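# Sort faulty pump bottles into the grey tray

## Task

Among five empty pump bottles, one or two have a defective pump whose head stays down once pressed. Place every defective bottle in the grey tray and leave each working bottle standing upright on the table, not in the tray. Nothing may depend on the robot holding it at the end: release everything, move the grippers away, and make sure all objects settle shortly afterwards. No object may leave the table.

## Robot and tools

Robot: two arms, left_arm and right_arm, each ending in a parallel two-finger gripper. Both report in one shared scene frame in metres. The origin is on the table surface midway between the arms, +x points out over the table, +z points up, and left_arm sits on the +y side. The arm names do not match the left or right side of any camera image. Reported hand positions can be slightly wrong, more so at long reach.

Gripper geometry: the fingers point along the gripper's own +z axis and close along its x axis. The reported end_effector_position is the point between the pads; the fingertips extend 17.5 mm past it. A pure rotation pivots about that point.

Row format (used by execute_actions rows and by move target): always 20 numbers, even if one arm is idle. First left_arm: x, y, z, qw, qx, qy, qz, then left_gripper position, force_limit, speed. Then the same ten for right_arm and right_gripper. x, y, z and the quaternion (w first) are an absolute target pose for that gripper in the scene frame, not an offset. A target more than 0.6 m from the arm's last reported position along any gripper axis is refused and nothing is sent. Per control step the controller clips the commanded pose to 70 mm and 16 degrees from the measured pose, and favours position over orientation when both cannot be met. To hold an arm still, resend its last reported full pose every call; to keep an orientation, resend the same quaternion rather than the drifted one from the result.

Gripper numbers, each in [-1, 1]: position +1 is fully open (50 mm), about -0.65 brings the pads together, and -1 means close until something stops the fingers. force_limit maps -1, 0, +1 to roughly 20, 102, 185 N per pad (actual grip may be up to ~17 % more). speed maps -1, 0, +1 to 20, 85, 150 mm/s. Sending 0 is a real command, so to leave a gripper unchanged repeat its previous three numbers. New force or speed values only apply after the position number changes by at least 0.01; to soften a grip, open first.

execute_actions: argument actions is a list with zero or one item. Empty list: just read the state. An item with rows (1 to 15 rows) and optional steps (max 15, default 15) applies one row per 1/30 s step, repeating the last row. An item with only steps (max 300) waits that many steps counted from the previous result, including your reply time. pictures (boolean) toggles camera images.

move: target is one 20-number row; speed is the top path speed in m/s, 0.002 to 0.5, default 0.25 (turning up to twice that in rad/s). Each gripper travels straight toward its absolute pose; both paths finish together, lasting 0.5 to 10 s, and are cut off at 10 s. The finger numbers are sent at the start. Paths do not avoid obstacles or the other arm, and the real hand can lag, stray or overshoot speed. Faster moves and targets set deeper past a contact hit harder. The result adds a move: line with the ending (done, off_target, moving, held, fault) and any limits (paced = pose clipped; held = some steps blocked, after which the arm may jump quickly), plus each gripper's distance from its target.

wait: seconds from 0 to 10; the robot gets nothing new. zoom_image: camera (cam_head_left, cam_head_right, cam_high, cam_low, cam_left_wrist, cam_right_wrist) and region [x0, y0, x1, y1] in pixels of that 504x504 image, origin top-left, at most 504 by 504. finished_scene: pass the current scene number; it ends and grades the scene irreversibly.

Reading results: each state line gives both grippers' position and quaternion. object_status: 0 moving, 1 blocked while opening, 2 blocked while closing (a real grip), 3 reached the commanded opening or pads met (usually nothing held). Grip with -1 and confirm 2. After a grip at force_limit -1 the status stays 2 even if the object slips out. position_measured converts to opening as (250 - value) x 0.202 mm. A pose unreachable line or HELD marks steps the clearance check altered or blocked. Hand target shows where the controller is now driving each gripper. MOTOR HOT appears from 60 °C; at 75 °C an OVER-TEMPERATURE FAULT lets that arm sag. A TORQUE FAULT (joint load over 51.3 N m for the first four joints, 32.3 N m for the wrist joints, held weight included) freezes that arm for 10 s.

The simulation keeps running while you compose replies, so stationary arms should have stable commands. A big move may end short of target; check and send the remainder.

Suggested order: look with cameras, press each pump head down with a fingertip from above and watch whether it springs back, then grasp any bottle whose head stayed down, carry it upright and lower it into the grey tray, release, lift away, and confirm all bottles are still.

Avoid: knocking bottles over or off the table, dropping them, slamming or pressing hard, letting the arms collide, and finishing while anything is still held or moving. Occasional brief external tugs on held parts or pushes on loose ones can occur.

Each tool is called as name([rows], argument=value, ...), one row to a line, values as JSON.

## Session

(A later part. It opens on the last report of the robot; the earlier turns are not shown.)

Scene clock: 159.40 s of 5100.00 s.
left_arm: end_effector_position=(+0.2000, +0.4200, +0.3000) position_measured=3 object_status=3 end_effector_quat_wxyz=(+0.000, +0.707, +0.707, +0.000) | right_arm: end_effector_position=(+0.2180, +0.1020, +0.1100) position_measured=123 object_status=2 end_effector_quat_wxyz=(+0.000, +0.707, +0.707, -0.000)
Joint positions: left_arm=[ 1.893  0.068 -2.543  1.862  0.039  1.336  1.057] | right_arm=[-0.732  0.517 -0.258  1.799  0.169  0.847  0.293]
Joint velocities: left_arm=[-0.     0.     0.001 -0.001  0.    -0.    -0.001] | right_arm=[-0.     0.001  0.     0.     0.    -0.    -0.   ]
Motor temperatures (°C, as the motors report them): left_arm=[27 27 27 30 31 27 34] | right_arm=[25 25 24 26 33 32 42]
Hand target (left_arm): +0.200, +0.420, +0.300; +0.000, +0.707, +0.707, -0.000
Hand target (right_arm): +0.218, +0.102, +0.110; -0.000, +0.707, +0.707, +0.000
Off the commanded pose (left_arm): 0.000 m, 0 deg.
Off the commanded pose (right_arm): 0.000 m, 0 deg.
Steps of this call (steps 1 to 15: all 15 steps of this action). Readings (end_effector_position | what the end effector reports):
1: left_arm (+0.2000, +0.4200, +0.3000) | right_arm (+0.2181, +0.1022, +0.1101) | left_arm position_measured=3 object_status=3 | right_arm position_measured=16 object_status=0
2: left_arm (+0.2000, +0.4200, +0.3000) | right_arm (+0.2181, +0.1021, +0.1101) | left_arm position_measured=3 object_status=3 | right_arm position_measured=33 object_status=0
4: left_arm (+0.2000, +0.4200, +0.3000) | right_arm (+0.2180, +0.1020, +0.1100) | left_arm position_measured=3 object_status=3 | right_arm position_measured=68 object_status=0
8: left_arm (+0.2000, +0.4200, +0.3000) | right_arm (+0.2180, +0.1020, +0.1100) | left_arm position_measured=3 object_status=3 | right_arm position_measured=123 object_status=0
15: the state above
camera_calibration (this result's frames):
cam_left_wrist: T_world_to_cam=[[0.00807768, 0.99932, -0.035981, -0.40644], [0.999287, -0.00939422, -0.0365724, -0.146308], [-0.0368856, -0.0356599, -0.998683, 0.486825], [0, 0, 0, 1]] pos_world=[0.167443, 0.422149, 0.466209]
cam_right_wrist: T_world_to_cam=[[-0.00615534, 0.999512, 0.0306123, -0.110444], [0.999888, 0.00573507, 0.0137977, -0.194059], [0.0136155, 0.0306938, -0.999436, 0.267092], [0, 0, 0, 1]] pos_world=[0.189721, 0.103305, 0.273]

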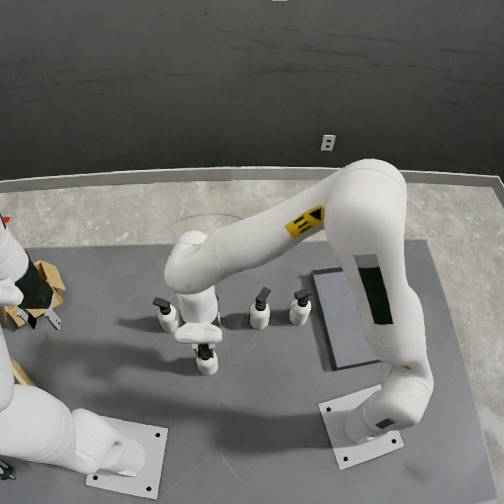

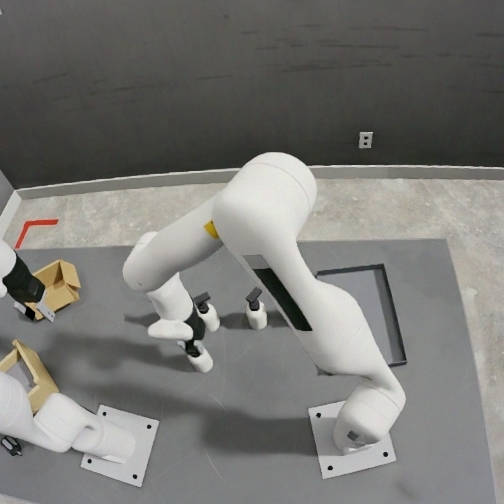

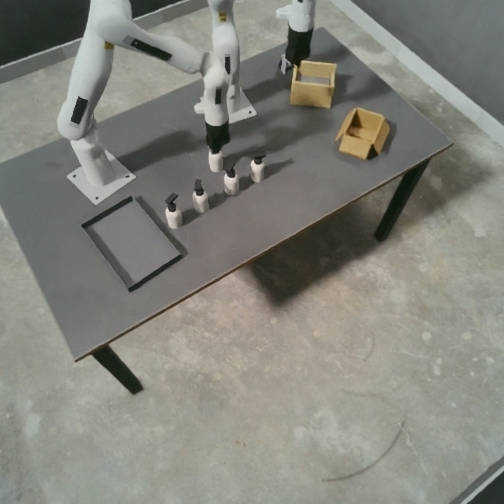

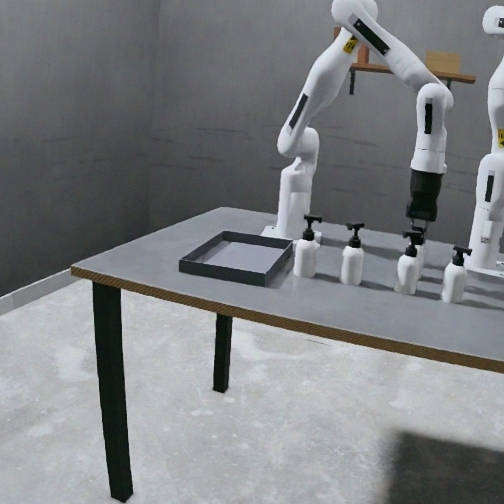

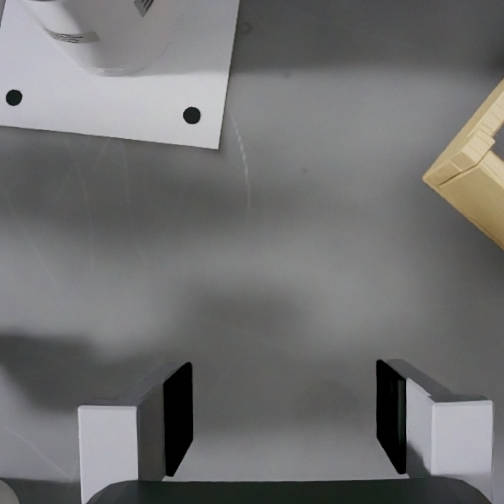

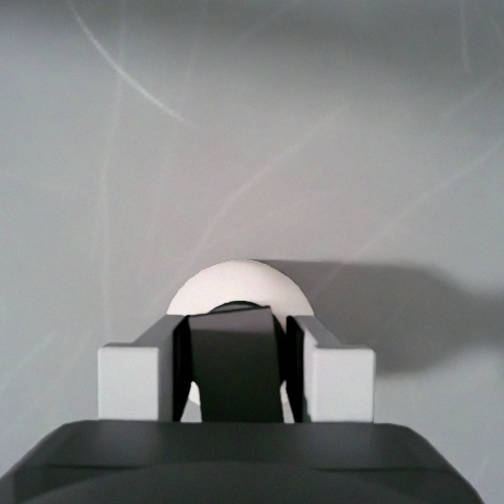

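move(target=[0.2,0.42,0.30,0,0.707,0.707,0,1,-0.3,0.3,0.218,0.09,0.19,0,0.707,0.707,0,-1,-0.3,0.3], speed=0.2)

move(target=[0.2,0.42,0.30,0,0.707,0.707,0,1,-0.3,0.3,0.27,-0.32,0.20,0,0.707,0.707,0,-1,-0.3,0.3], speed=0.3)

move(target=[0.2,0.42,0.30,0,0.707,0.707,0,1,-0.3,0.3,0.27,-0.32,0.128,0,0.707,0.707,0,-1,-0.3,0.3], speed=0.15)

move(target=[0.2,0.42,0.30,0,0.707,0.707,0,1,-0.3,0.3,0.27,-0.32,0.117,0,0.707,0.707,0,-1,-0.3,0.3], speed=0.03)

Scene clock: 171.37 s of 5100.00 s.
left_arm: end_effector_position=(+0.2000, +0.4200, +0.3000) position_measured=3 object_status=3 end_effector_quat_wxyz=(+0.000, +0.707, +0.707, +0.000) | right_arm: end_effector_position=(+0.2179, +0.0897, +0.1900) position_measured=123 object_status=2 end_effector_quat_wxyz=(+0.000, +0.707, +0.707, -0.000)
Joint positions: left_arm=[ 1.893  0.068 -2.543  1.862  0.039  1.336  1.057] | right_arm=[-0.698  0.382 -0.277  1.713  0.117  1.063  0.349]
Joint velocities: left_arm=[-0.002 -0.001  0.     0.    -0.002 -0.    -0.   ] | right_arm=[ 0.001 -0.003  0.    -0.001 -0.     0.001  0.001]
Motor temperatures (°C, as the motors report them): left_arm=[27 27 27 30 31 27 34] | right_arm=[25 25 24 26 33 32 42]
Hand target (left_arm): +0.200, +0.420, +0.300; +0.000, +0.707, +0.707, -0.000
Hand target (right_arm): +0.218, +0.090, +0.190; +0.000, +0.707, +0.707, -0.000
Off the commanded pose (left_arm): 0.000 m, 0 deg.
Off the commanded pose (right_arm): 0.000 m, 0 deg.
After step 90, 8.07 s passed at rest.
move: done
camera_calibration (this result's frames):
cam_left_wrist: T_world_to_cam=[[0.0080776, 0.99932, -0.0359807, -0.40644], [0.999287, -0.00939412, -0.0365721, -0.146308], [-0.0368852, -0.0356597, -0.998683, 0.486825], [0, 0, 0, 1]] pos_world=[0.167443, 0.42215, 0.466209]
cam_right_wrist: T_world_to_cam=[[-0.00590714, 0.999522, 0.0303365, -0.100624], [0.99989, 0.00549207, 0.0137476, -0.194917], [0.0135744, 0.0304144, -0.999445, 0.347441], [0, 0, 0, 1]] pos_world=[0.189585, 0.0910796, 0.352981]

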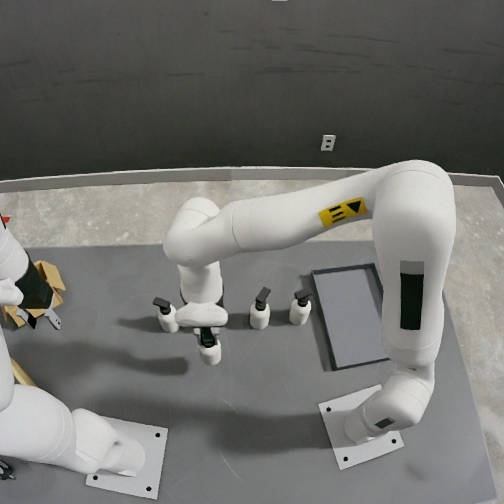

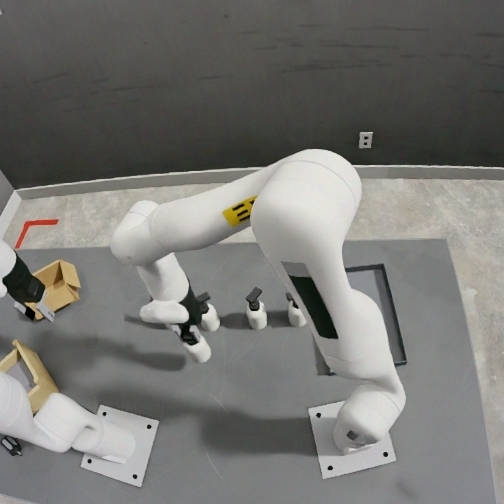

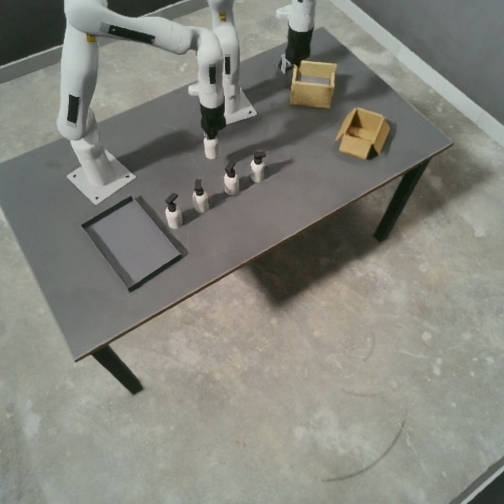

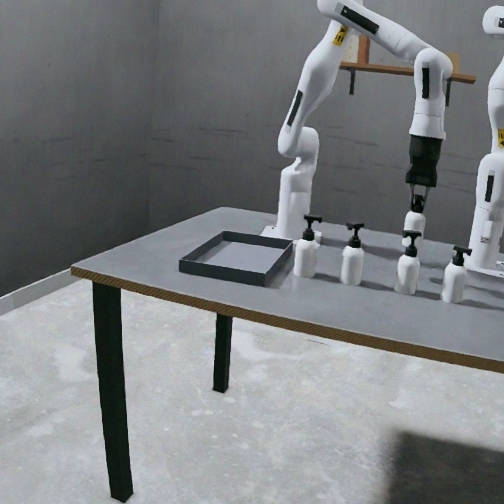

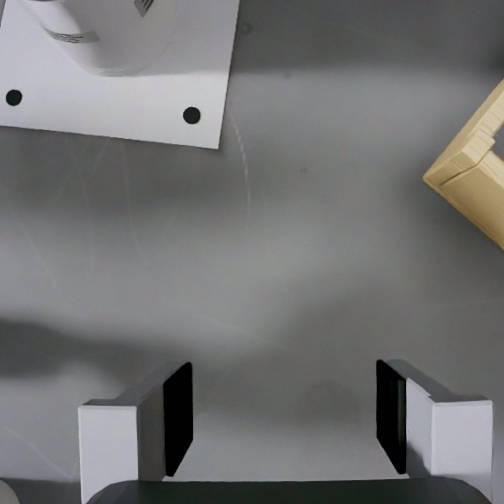

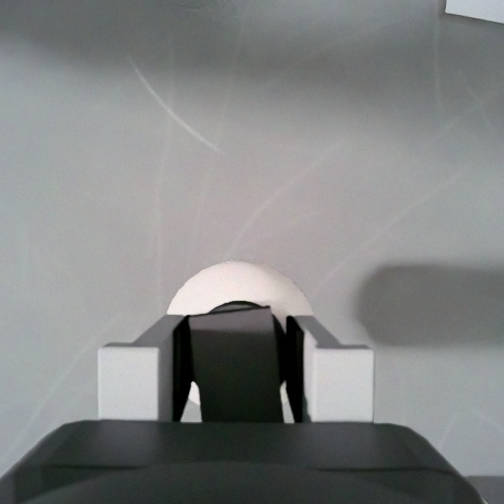

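Scene clock: 173.30 s of 5100.00 s.
left_arm: end_effector_position=(+0.2000, +0.4200, +0.3000) position_measured=3 object_status=3 end_effector_quat_wxyz=(+0.000, +0.707, +0.707, +0.000) | right_arm: end_effector_position=(+0.2710, -0.3215, +0.1998) position_measured=123 object_status=2 end_effector_quat_wxyz=(+0.002, +0.707, +0.708, -0.001)
Joint positions: left_arm=[ 1.893  0.068 -2.543  1.862  0.039  1.336  1.057] | right_arm=[0.053 0.007 0.217 2.153 0.004 0.98  1.631]
Joint velocities: left_arm=[-0.001 -0.     0.001  0.     0.002 -0.001 -0.   ] | right_arm=[ 0.005  0.006  0.008 -0.002 -0.003  0.002  0.007]
Motor temperatures (°C, as the motors report them): left_arm=[27 27 27 30 31 27 34] | right_arm=[25 25 24 26 33 32 42]
Hand target (left_arm): +0.200, +0.420, +0.300; -0.000, +0.707, +0.707, -0.000
Hand target (right_arm): +0.271, -0.322, +0.200; +0.002, +0.707, +0.707, -0.002
Off the commanded pose (left_arm): 0.000 m, 0 deg.
Off the commanded pose (right_arm): 0.002 m, 0 deg.
move: done
camera_calibration (this result's frames):
cam_left_wrist: T_world_to_cam=[[0.00807726, 0.99932, -0.035981, -0.40644], [0.999287, -0.00939379, -0.0365721, -0.146308], [-0.0368852, -0.0356599, -0.998683, 0.486825], [0, 0, 0, 1]] pos_world=[0.167443, 0.422149, 0.466209]
cam_right_wrist: T_world_to_cam=[[-0.00740111, 0.999636, 0.025959, 0.311681], [0.999869, 0.00702474, 0.01456, -0.245645], [0.0143724, 0.0260633, -0.999557, 0.367473], [0, 0, 0, 1]] pos_world=[0.242638, -0.319419, 0.362796]

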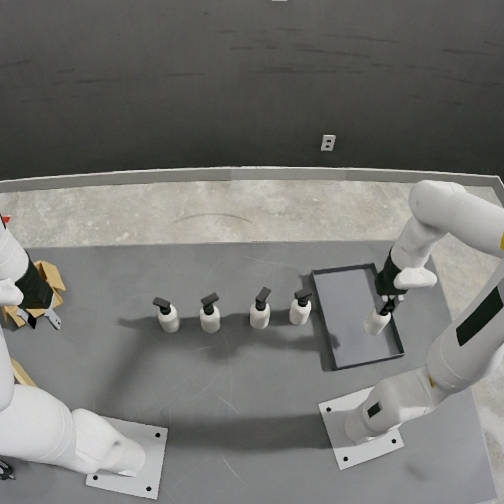

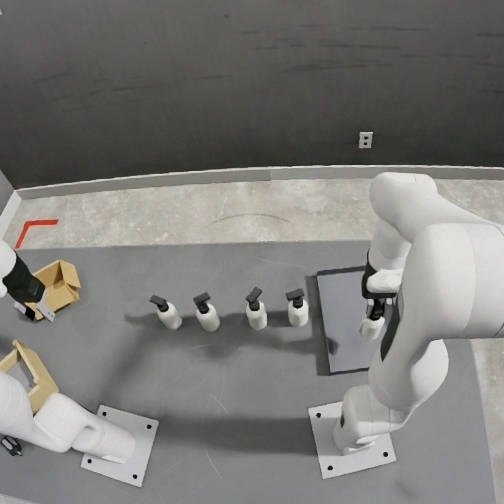

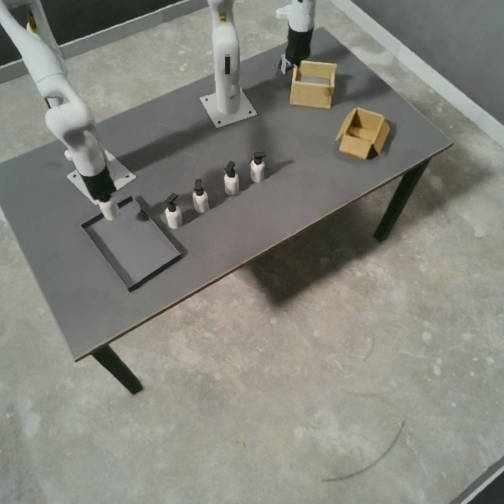

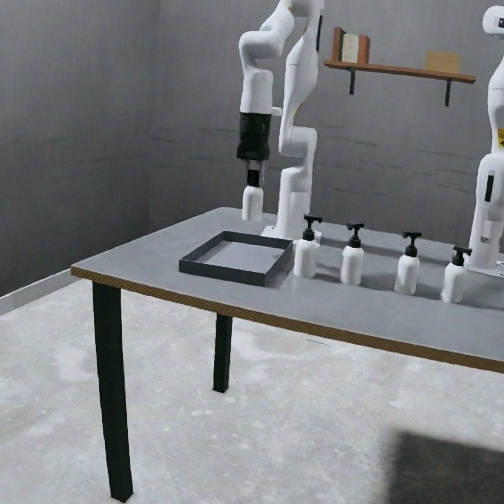

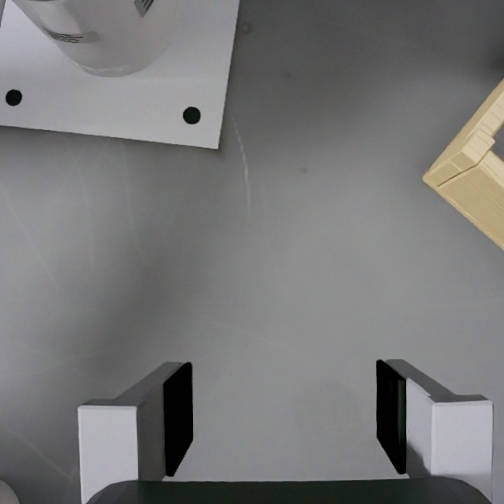

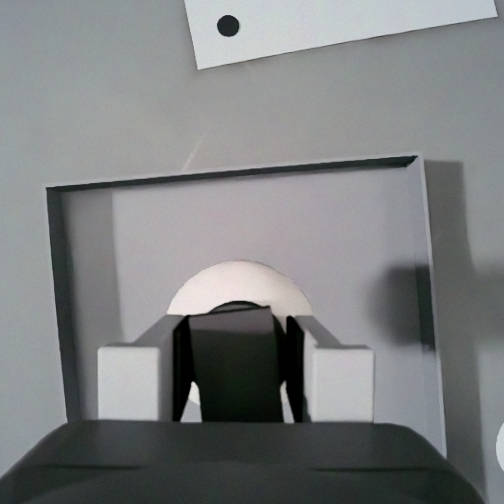

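Scene clock: 174.27 s of 5100.00 s.
left_arm: end_effector_position=(+0.2000, +0.4200, +0.3000) position_measured=3 object_status=3 end_effector_quat_wxyz=(+0.000, +0.707, +0.707, +0.000) | right_arm: end_effector_position=(+0.2704, -0.3199, +0.1280) position_measured=123 object_status=2 end_effector_quat_wxyz=(+0.000, +0.707, +0.707, +0.000)
Joint positions: left_arm=[ 1.893  0.068 -2.543  1.862  0.039  1.336  1.057] | right_arm=[ 0.075  0.155  0.219  2.298 -0.053  0.692  1.694]
Joint velocities: left_arm=[-0.001 -0.     0.     0.    -0.002 -0.001  0.   ] | right_arm=[ 0.001  0.006 -0.     0.001 -0.002 -0.002  0.001]
Motor temperatures (°C, as the motors report them): left_arm=[27 27 27 30 31 27 34] | right_arm=[25 25 24 26 33 32 42]
Hand target (left_arm): +0.200, +0.420, +0.300; +0.000, +0.707, +0.707, -0.000
Hand target (right_arm): +0.270, -0.320, +0.128; -0.000, +0.707, +0.707, +0.000
Off the commanded pose (left_arm): 0.000 m, 0 deg.
Off the commanded pose (right_arm): 0.000 m, 0 deg.
move: done
camera_calibration (this result's frames):
cam_left_wrist: T_world_to_cam=[[0.00807744, 0.99932, -0.0359809, -0.40644], [0.999287, -0.00939398, -0.0365723, -0.146308], [-0.0368854, -0.0356599, -0.998683, 0.486825], [0, 0, 0, 1]] pos_world=[0.167443, 0.42215, 0.466209]
cam_right_wrist: T_world_to_cam=[[-0.00688343, 0.999503, 0.0307766, 0.31116], [0.999875, 0.00644239, 0.0144066, -0.244153], [0.0142012, 0.0308719, -0.999422, 0.297243], [0, 0, 0, 1]] pos_world=[0.242044, -0.318609, 0.291012]

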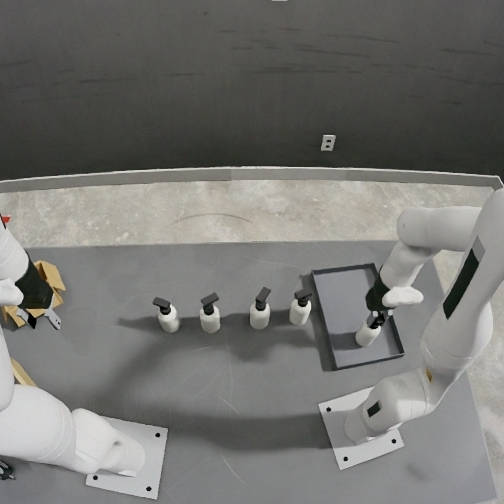

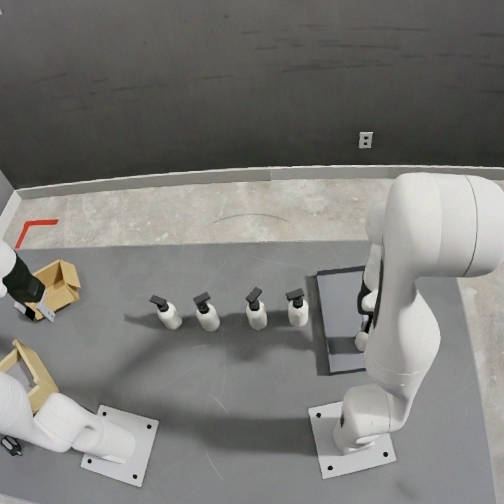

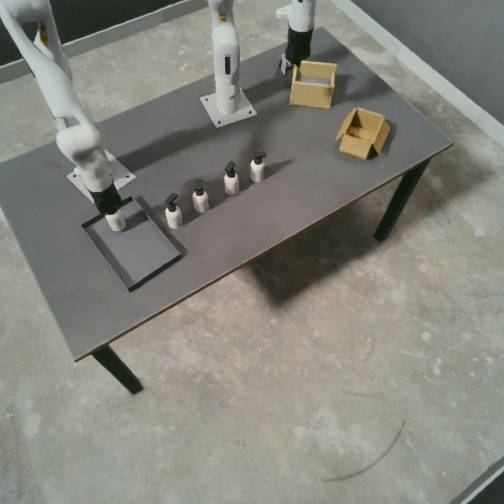

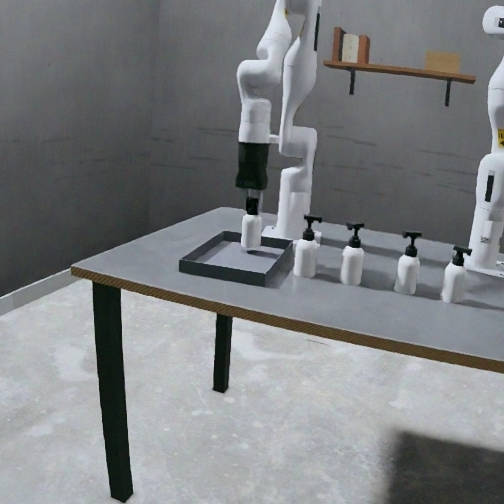

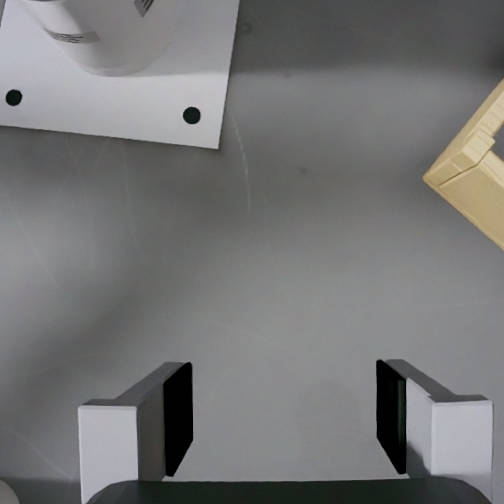

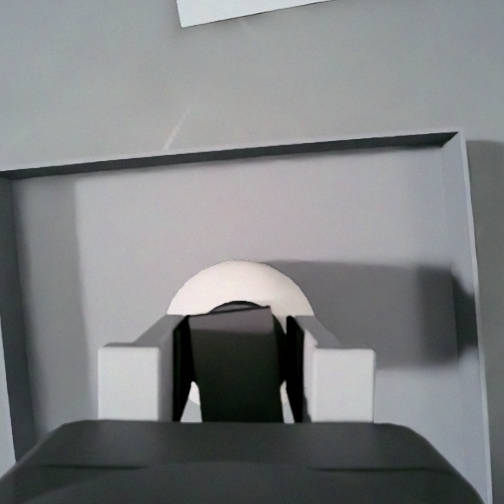

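Scene clock: 175.00 s of 5100.00 s.
left_arm: end_effector_position=(+0.2000, +0.4200, +0.3000) position_measured=3 object_status=3 end_effector_quat_wxyz=(+0.000, +0.707, +0.707, +0.000) | right_arm: end_effector_position=(+0.2701, -0.3200, +0.1171) position_measured=123 object_status=2 end_effector_quat_wxyz=(+0.000, +0.707, +0.707, +0.000)
Joint positions: left_arm=[ 1.893  0.068 -2.543  1.862  0.039  1.336  1.057] | right_arm=[ 0.081  0.183  0.215  2.317 -0.065  0.646  1.707]
Joint velocities: left_arm=[-0.001 -0.    -0.    -0.     0.001 -0.     0.   ] | right_arm=[ 0.001  0.004 -0.     0.002 -0.001 -0.004  0.001]
Motor temperatures (°C, as the motors report them): left_arm=[27 27 27 30 31 27 34] | right_arm=[25 25 24 26 33 32 42]
Hand target (left_arm): +0.200, +0.420, +0.300; +0.000, +0.707, +0.707, -0.000
Hand target (right_arm): +0.270, -0.320, +0.117; -0.000, +0.707, +0.707, +0.000
Off the commanded pose (left_arm): 0.000 m, 0 deg.
Off the commanded pose (right_arm): 0.000 m, 0 deg.
move: done
camera_calibration (this result's frames):
cam_left_wrist: T_world_to_cam=[[0.00807799, 0.99932, -0.0359809, -0.40644], [0.999287, -0.00939452, -0.0365722, -0.146308], [-0.0368853, -0.0356598, -0.998683, 0.486825], [0, 0, 0, 1]] pos_world=[0.167443, 0.422149, 0.466209]
cam_right_wrist: T_world_to_cam=[[-0.00635238, 0.999509, 0.0306845, 0.311446], [0.999882, 0.00592036, 0.0141498, -0.243831], [0.0139612, 0.0307708, -0.999429, 0.286377], [0, 0, 0, 1]] pos_world=[0.241783, -0.318662, 0.280107]

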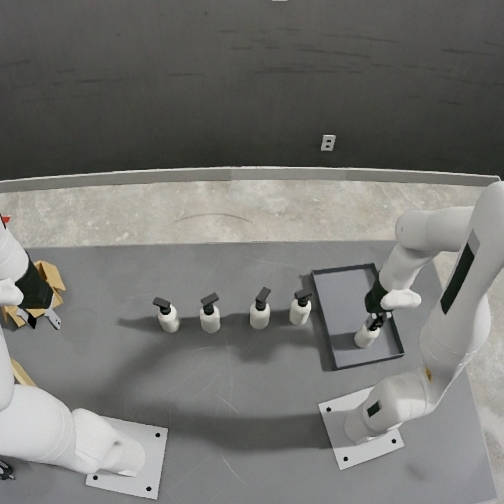

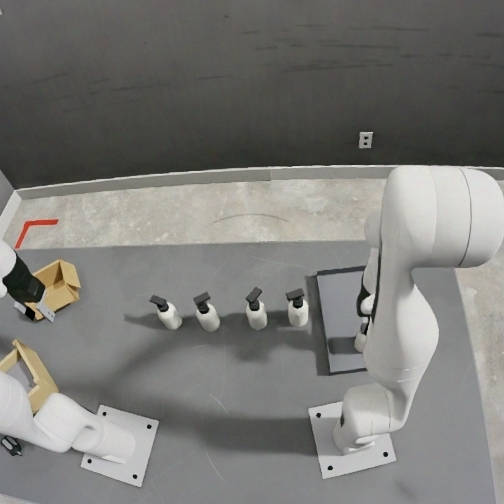

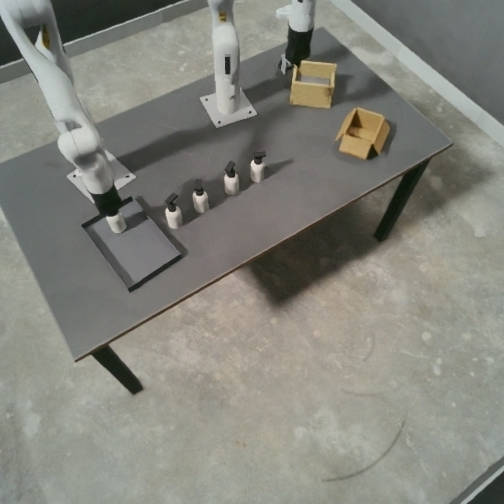

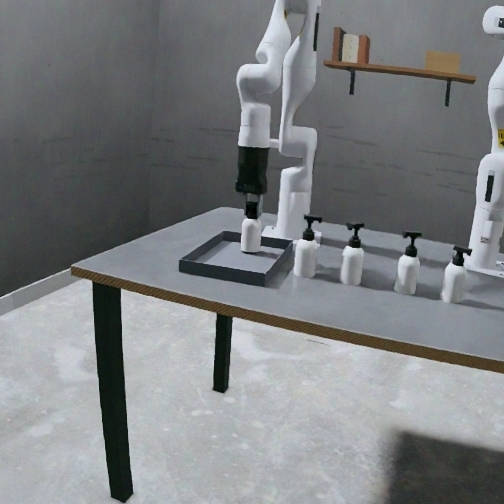

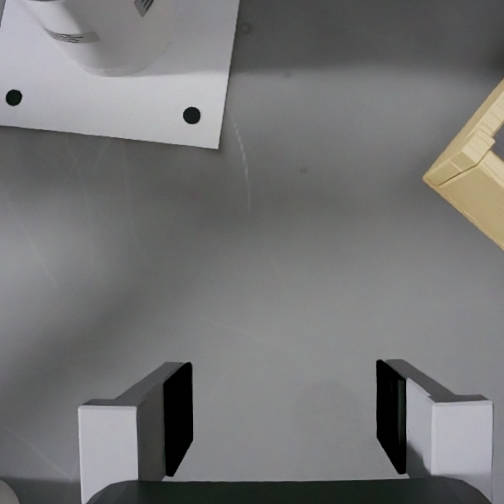

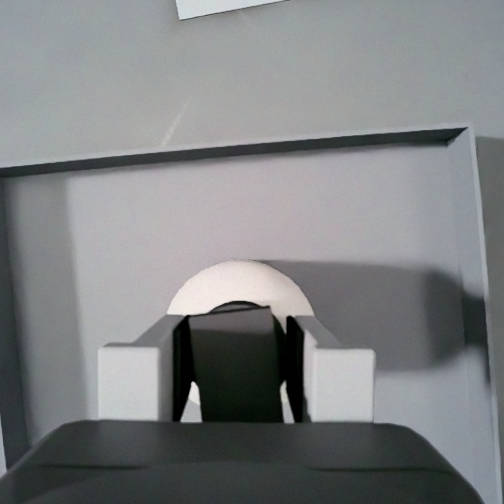

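move(target=[0.2,0.42,0.30,0,0.707,0.707,0,1,-0.3,0.3,0.27,-0.32,0.115,0,0.707,0.707,0,1,-0.3,0.3], speed=0.004)

move(target=[0.2,0.42,0.30,0,0.707,0.707,0,1,-0.3,0.3,0.27,-0.32,0.26,0,0.707,0.707,0,1,-0.3,0.3], speed=0.2)

move(target=[0.2,0.45,0.30,0,0.707,0.707,0,1,-0.3,0.3,0.336,0.193,0.23,0,0.216,0.976,0,1,-0.3,0.3], speed=0.3)

Scene clock: 182.43 s of 5100.00 s.
left_arm: end_effector_position=(+0.2000, +0.4200, +0.3000) position_measured=3 object_status=3 end_effector_quat_wxyz=(+0.000, +0.707, +0.707, +0.000) | right_arm: end_effector_position=(+0.2700, -0.3200, +0.1150) position_measured=3 object_status=3 end_effector_quat_wxyz=(+0.000, +0.707, +0.707, +0.000)
Joint positions: left_arm=[ 1.893  0.068 -2.543  1.862  0.039  1.336  1.057] | right_arm=[ 0.082  0.189  0.215  2.321 -0.067  0.637  1.71 ]
Joint velocities: left_arm=[ 0.002  0.     0.     0.001 -0.001 -0.001  0.001] | right_arm=[ 0.     0.002  0.001  0.    -0.001 -0.     0.001]
Motor temperatures (°C, as the motors report them): left_arm=[27 27 27 30 31 27 34] | right_arm=[25 25 24 26 33 32 42]
Hand target (left_arm): +0.200, +0.420, +0.300; +0.000, +0.707, +0.707, -0.000
Hand target (right_arm): +0.270, -0.320, +0.115; -0.000, +0.707, +0.707, +0.000
Off the commanded pose (left_arm): 0.000 m, 0 deg.
Off the commanded pose (right_arm): 0.000 m, 0 deg.
After step 90, 3.73 s passed at rest.
move: done
camera_calibration (this result's frames):
cam_left_wrist: T_world_to_cam=[[0.00807771, 0.99932, -0.0359809, -0.40644], [0.999287, -0.00939424, -0.0365722, -0.146308], [-0.0368853, -0.0356598, -0.998683, 0.486825], [0, 0, 0, 1]] pos_world=[0.167443, 0.422149, 0.466209]
cam_right_wrist: T_world_to_cam=[[-0.00619474, 0.999511, 0.0306451, 0.311507], [0.999887, 0.00577127, 0.0138874, -0.24373], [0.0137038, 0.0307276, -0.999434, 0.284361], [0, 0, 0, 1]] pos_world=[0.241735, -0.318686, 0.278038]

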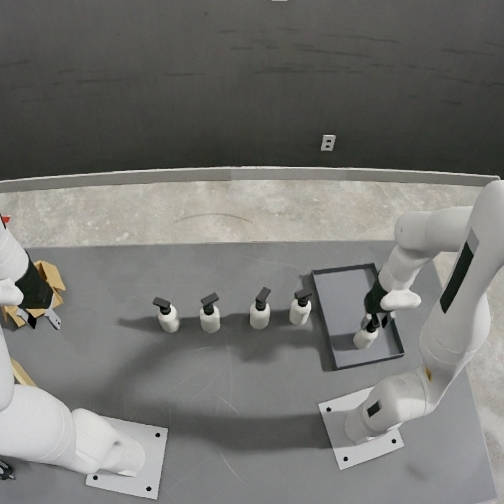

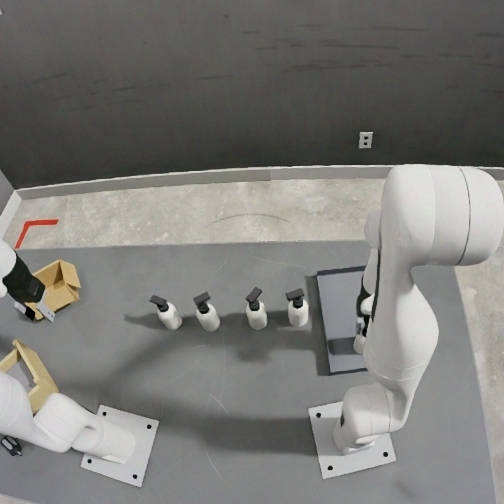

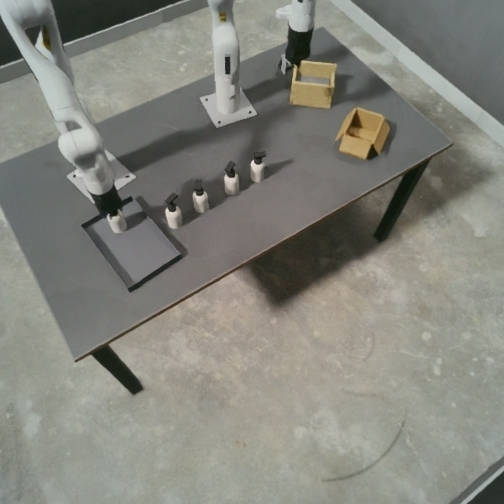

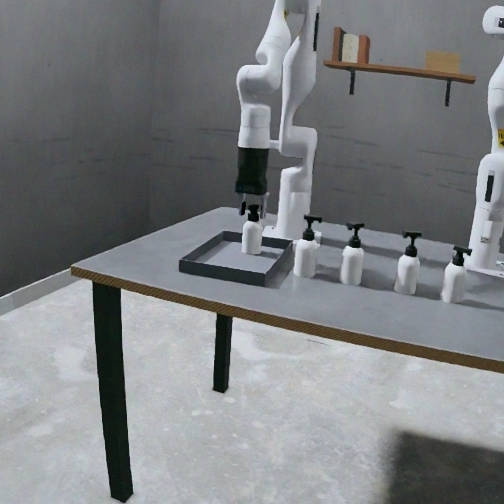

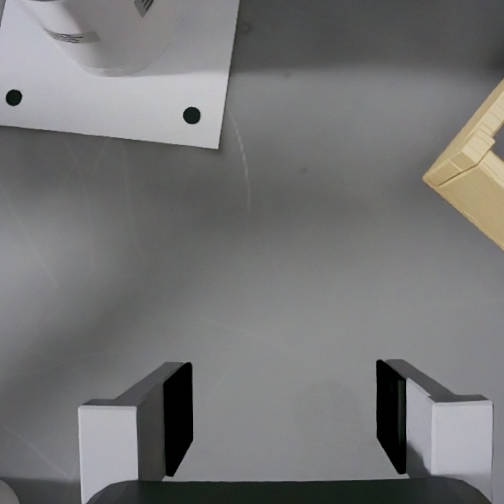

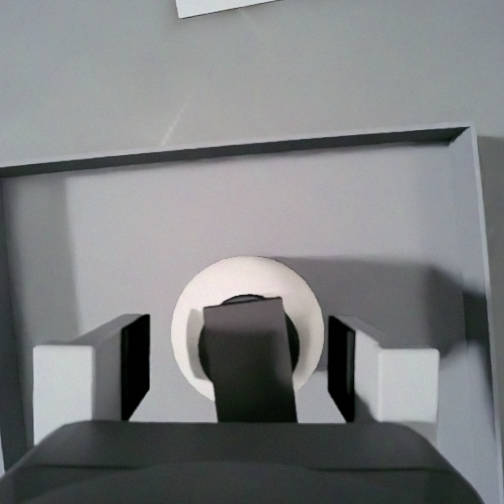

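Scene clock: 183.67 s of 5100.00 s.
left_arm: end_effector_position=(+0.2000, +0.4200, +0.3000) position_measured=3 object_status=3 end_effector_quat_wxyz=(+0.000, +0.707, +0.707, +0.000) | right_arm: end_effector_position=(+0.2693, -0.3202, +0.2602) position_measured=3 object_status=3 end_effector_quat_wxyz=(-0.000, +0.708, +0.707, -0.000)
Joint positions: left_arm=[ 1.893  0.068 -2.543  1.862  0.039  1.336  1.057] | right_arm=[ 0.042 -0.075  0.21   2.012  0.017  1.203  1.607]
Joint velocities: left_arm=[ 0.     0.     0.001  0.001 -0.    -0.001  0.001] | right_arm=[-0.    -0.003 -0.    -0.003 -0.     0.003 -0.   ]
Motor temperatures (°C, as the motors report them): left_arm=[27 27 27 30 31 27 34] | right_arm=[25 25 24 26 33 32 42]
Hand target (left_arm): +0.200, +0.420, +0.300; +0.000, +0.707, +0.707, -0.000
Hand target (right_arm): +0.269, -0.320, +0.260; +0.000, +0.707, +0.707, -0.000
Off the commanded pose (left_arm): 0.000 m, 0 deg.
Off the commanded pose (right_arm): 0.001 m, 0 deg.
move: done
camera_calibration (this result's frames):
cam_left_wrist: T_world_to_cam=[[0.00807725, 0.99932, -0.035981, -0.40644], [0.999287, -0.00939379, -0.0365723, -0.146308], [-0.0368854, -0.0356599, -0.998683, 0.486825], [0, 0, 0, 1]] pos_world=[0.167443, 0.42215, 0.466209]
cam_right_wrist: T_world_to_cam=[[-0.00502583, 0.999523, 0.0304587, 0.306957], [0.999897, 0.00461436, 0.0135643, -0.24533], [0.0134173, 0.0305238, -0.999444, 0.429453], [0, 0, 0, 1]] pos_world=[0.241085, -0.318787, 0.423192]

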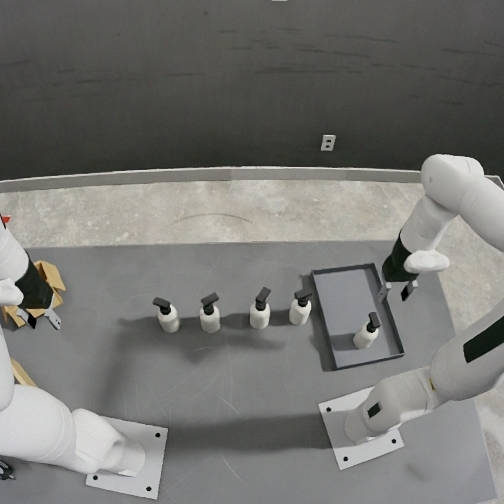

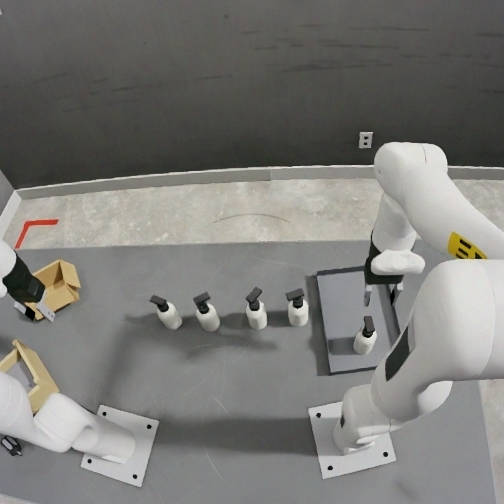

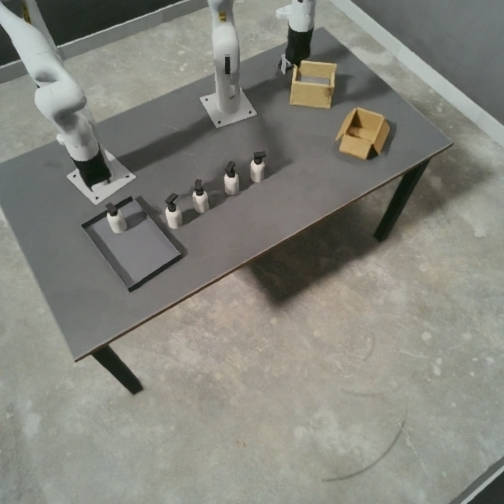

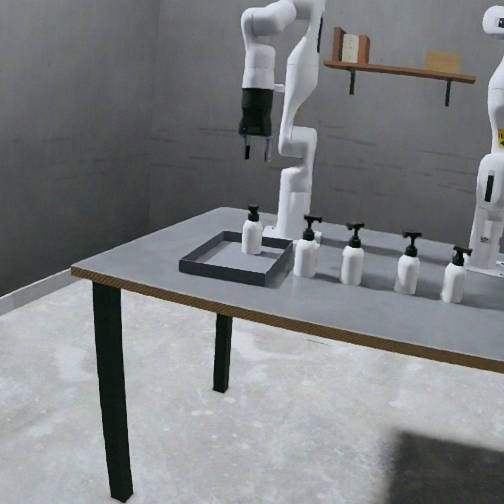

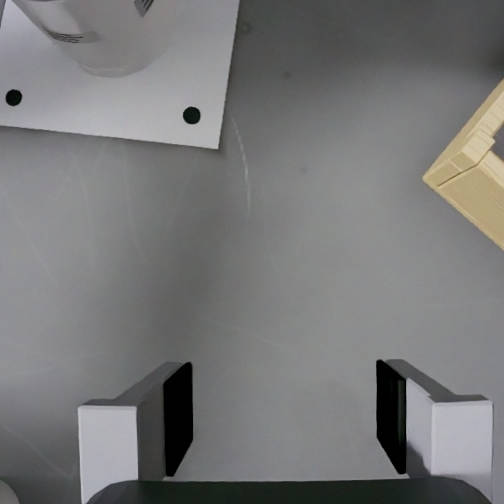

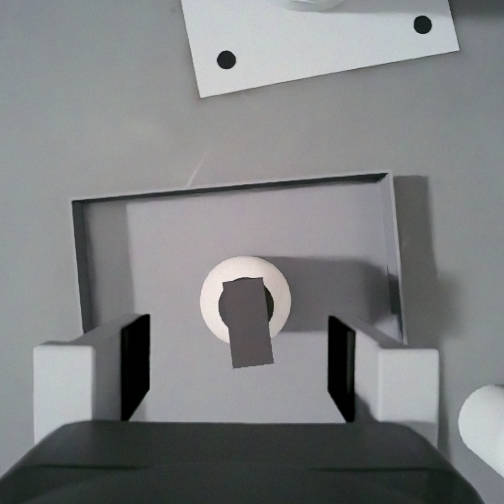

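Scene clock: 186.20 s of 5100.00 s.
left_arm: end_effector_position=(+0.2000, +0.4499, +0.3000) position_measured=3 object_status=3 end_effector_quat_wxyz=(+0.000, +0.707, +0.707, -0.000) | right_arm: end_effector_position=(+0.3351, +0.1943, +0.2312) position_measured=3 object_status=3 end_effector_quat_wxyz=(-0.000, +0.217, +0.976, +0.003)
Joint positions: left_arm=[ 1.866  0.026 -2.576  1.831  0.014  1.332  1.003] | right_arm=[-0.7    0.723 -0.311  0.987  0.204  1.453  1.536]
Joint velocities: left_arm=[-0.001 -0.    -0.001 -0.001  0.    -0.001 -0.   ] | right_arm=[-0.006  0.013 -0.001 -0.011  0.001  0.008  0.001]
Motor temperatures (°C, as the motors report them): left_arm=[27 27 27 30 31 27 34] | right_arm=[25 25 24 26 33 32 42]
Hand target (left_arm): +0.200, +0.450, +0.300; +0.000, +0.707, +0.707, -0.000
Hand target (right_arm): +0.335, +0.194, +0.231; -0.000, +0.216, +0.976, +0.002
Off the commanded pose (left_arm): 0.000 m, 0 deg.
Off the commanded pose (right_arm): 0.002 m, 0 deg.
move: done
camera_calibration (this result's frames):
cam_left_wrist: T_world_to_cam=[[0.00815372, 0.999316, -0.036065, -0.43633], [0.999285, -0.00947399, -0.0365898, -0.146024], [-0.0369065, -0.0357409, -0.998679, 0.487976], [0, 0, 0, 1]] pos_world=[0.167487, 0.452089, 0.466252]
cam_right_wrist: T_world_to_cam=[[-0.908321, 0.417067, 0.0317547, 0.209529], [0.417748, 0.908367, 0.0188752, -0.294834], [-0.0209727, 0.0304102, -0.999317, 0.395438], [0, 0, 0, 1]] pos_world=[0.321779, 0.168405, 0.394079]

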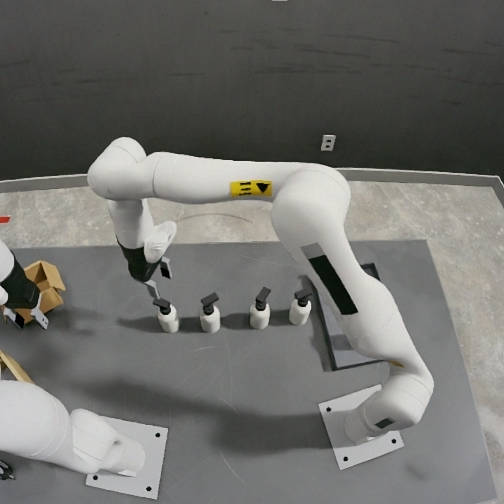

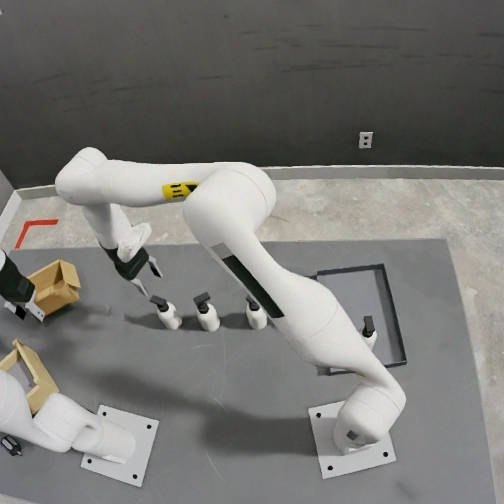

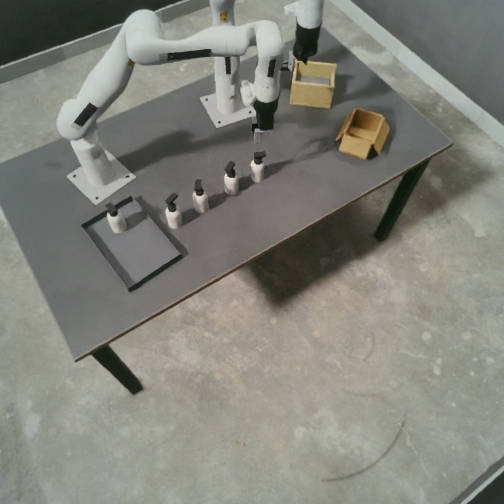

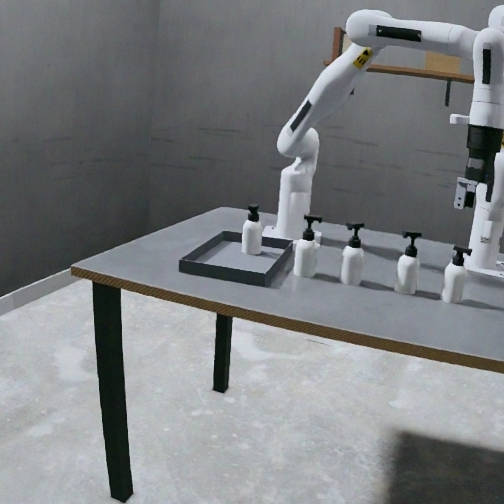

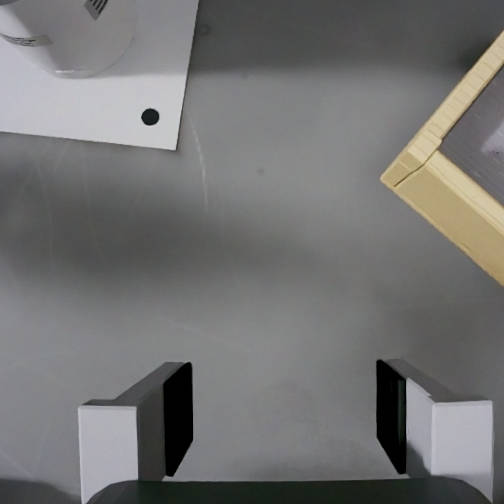

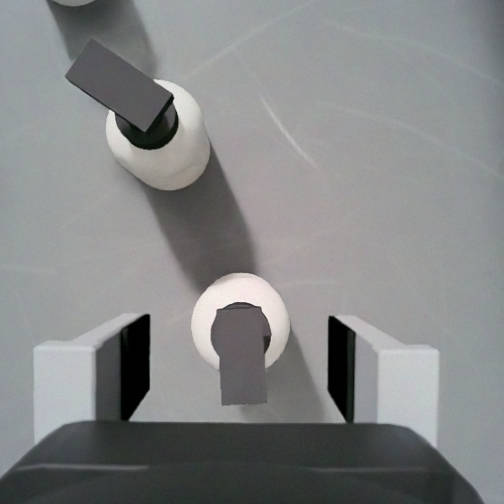

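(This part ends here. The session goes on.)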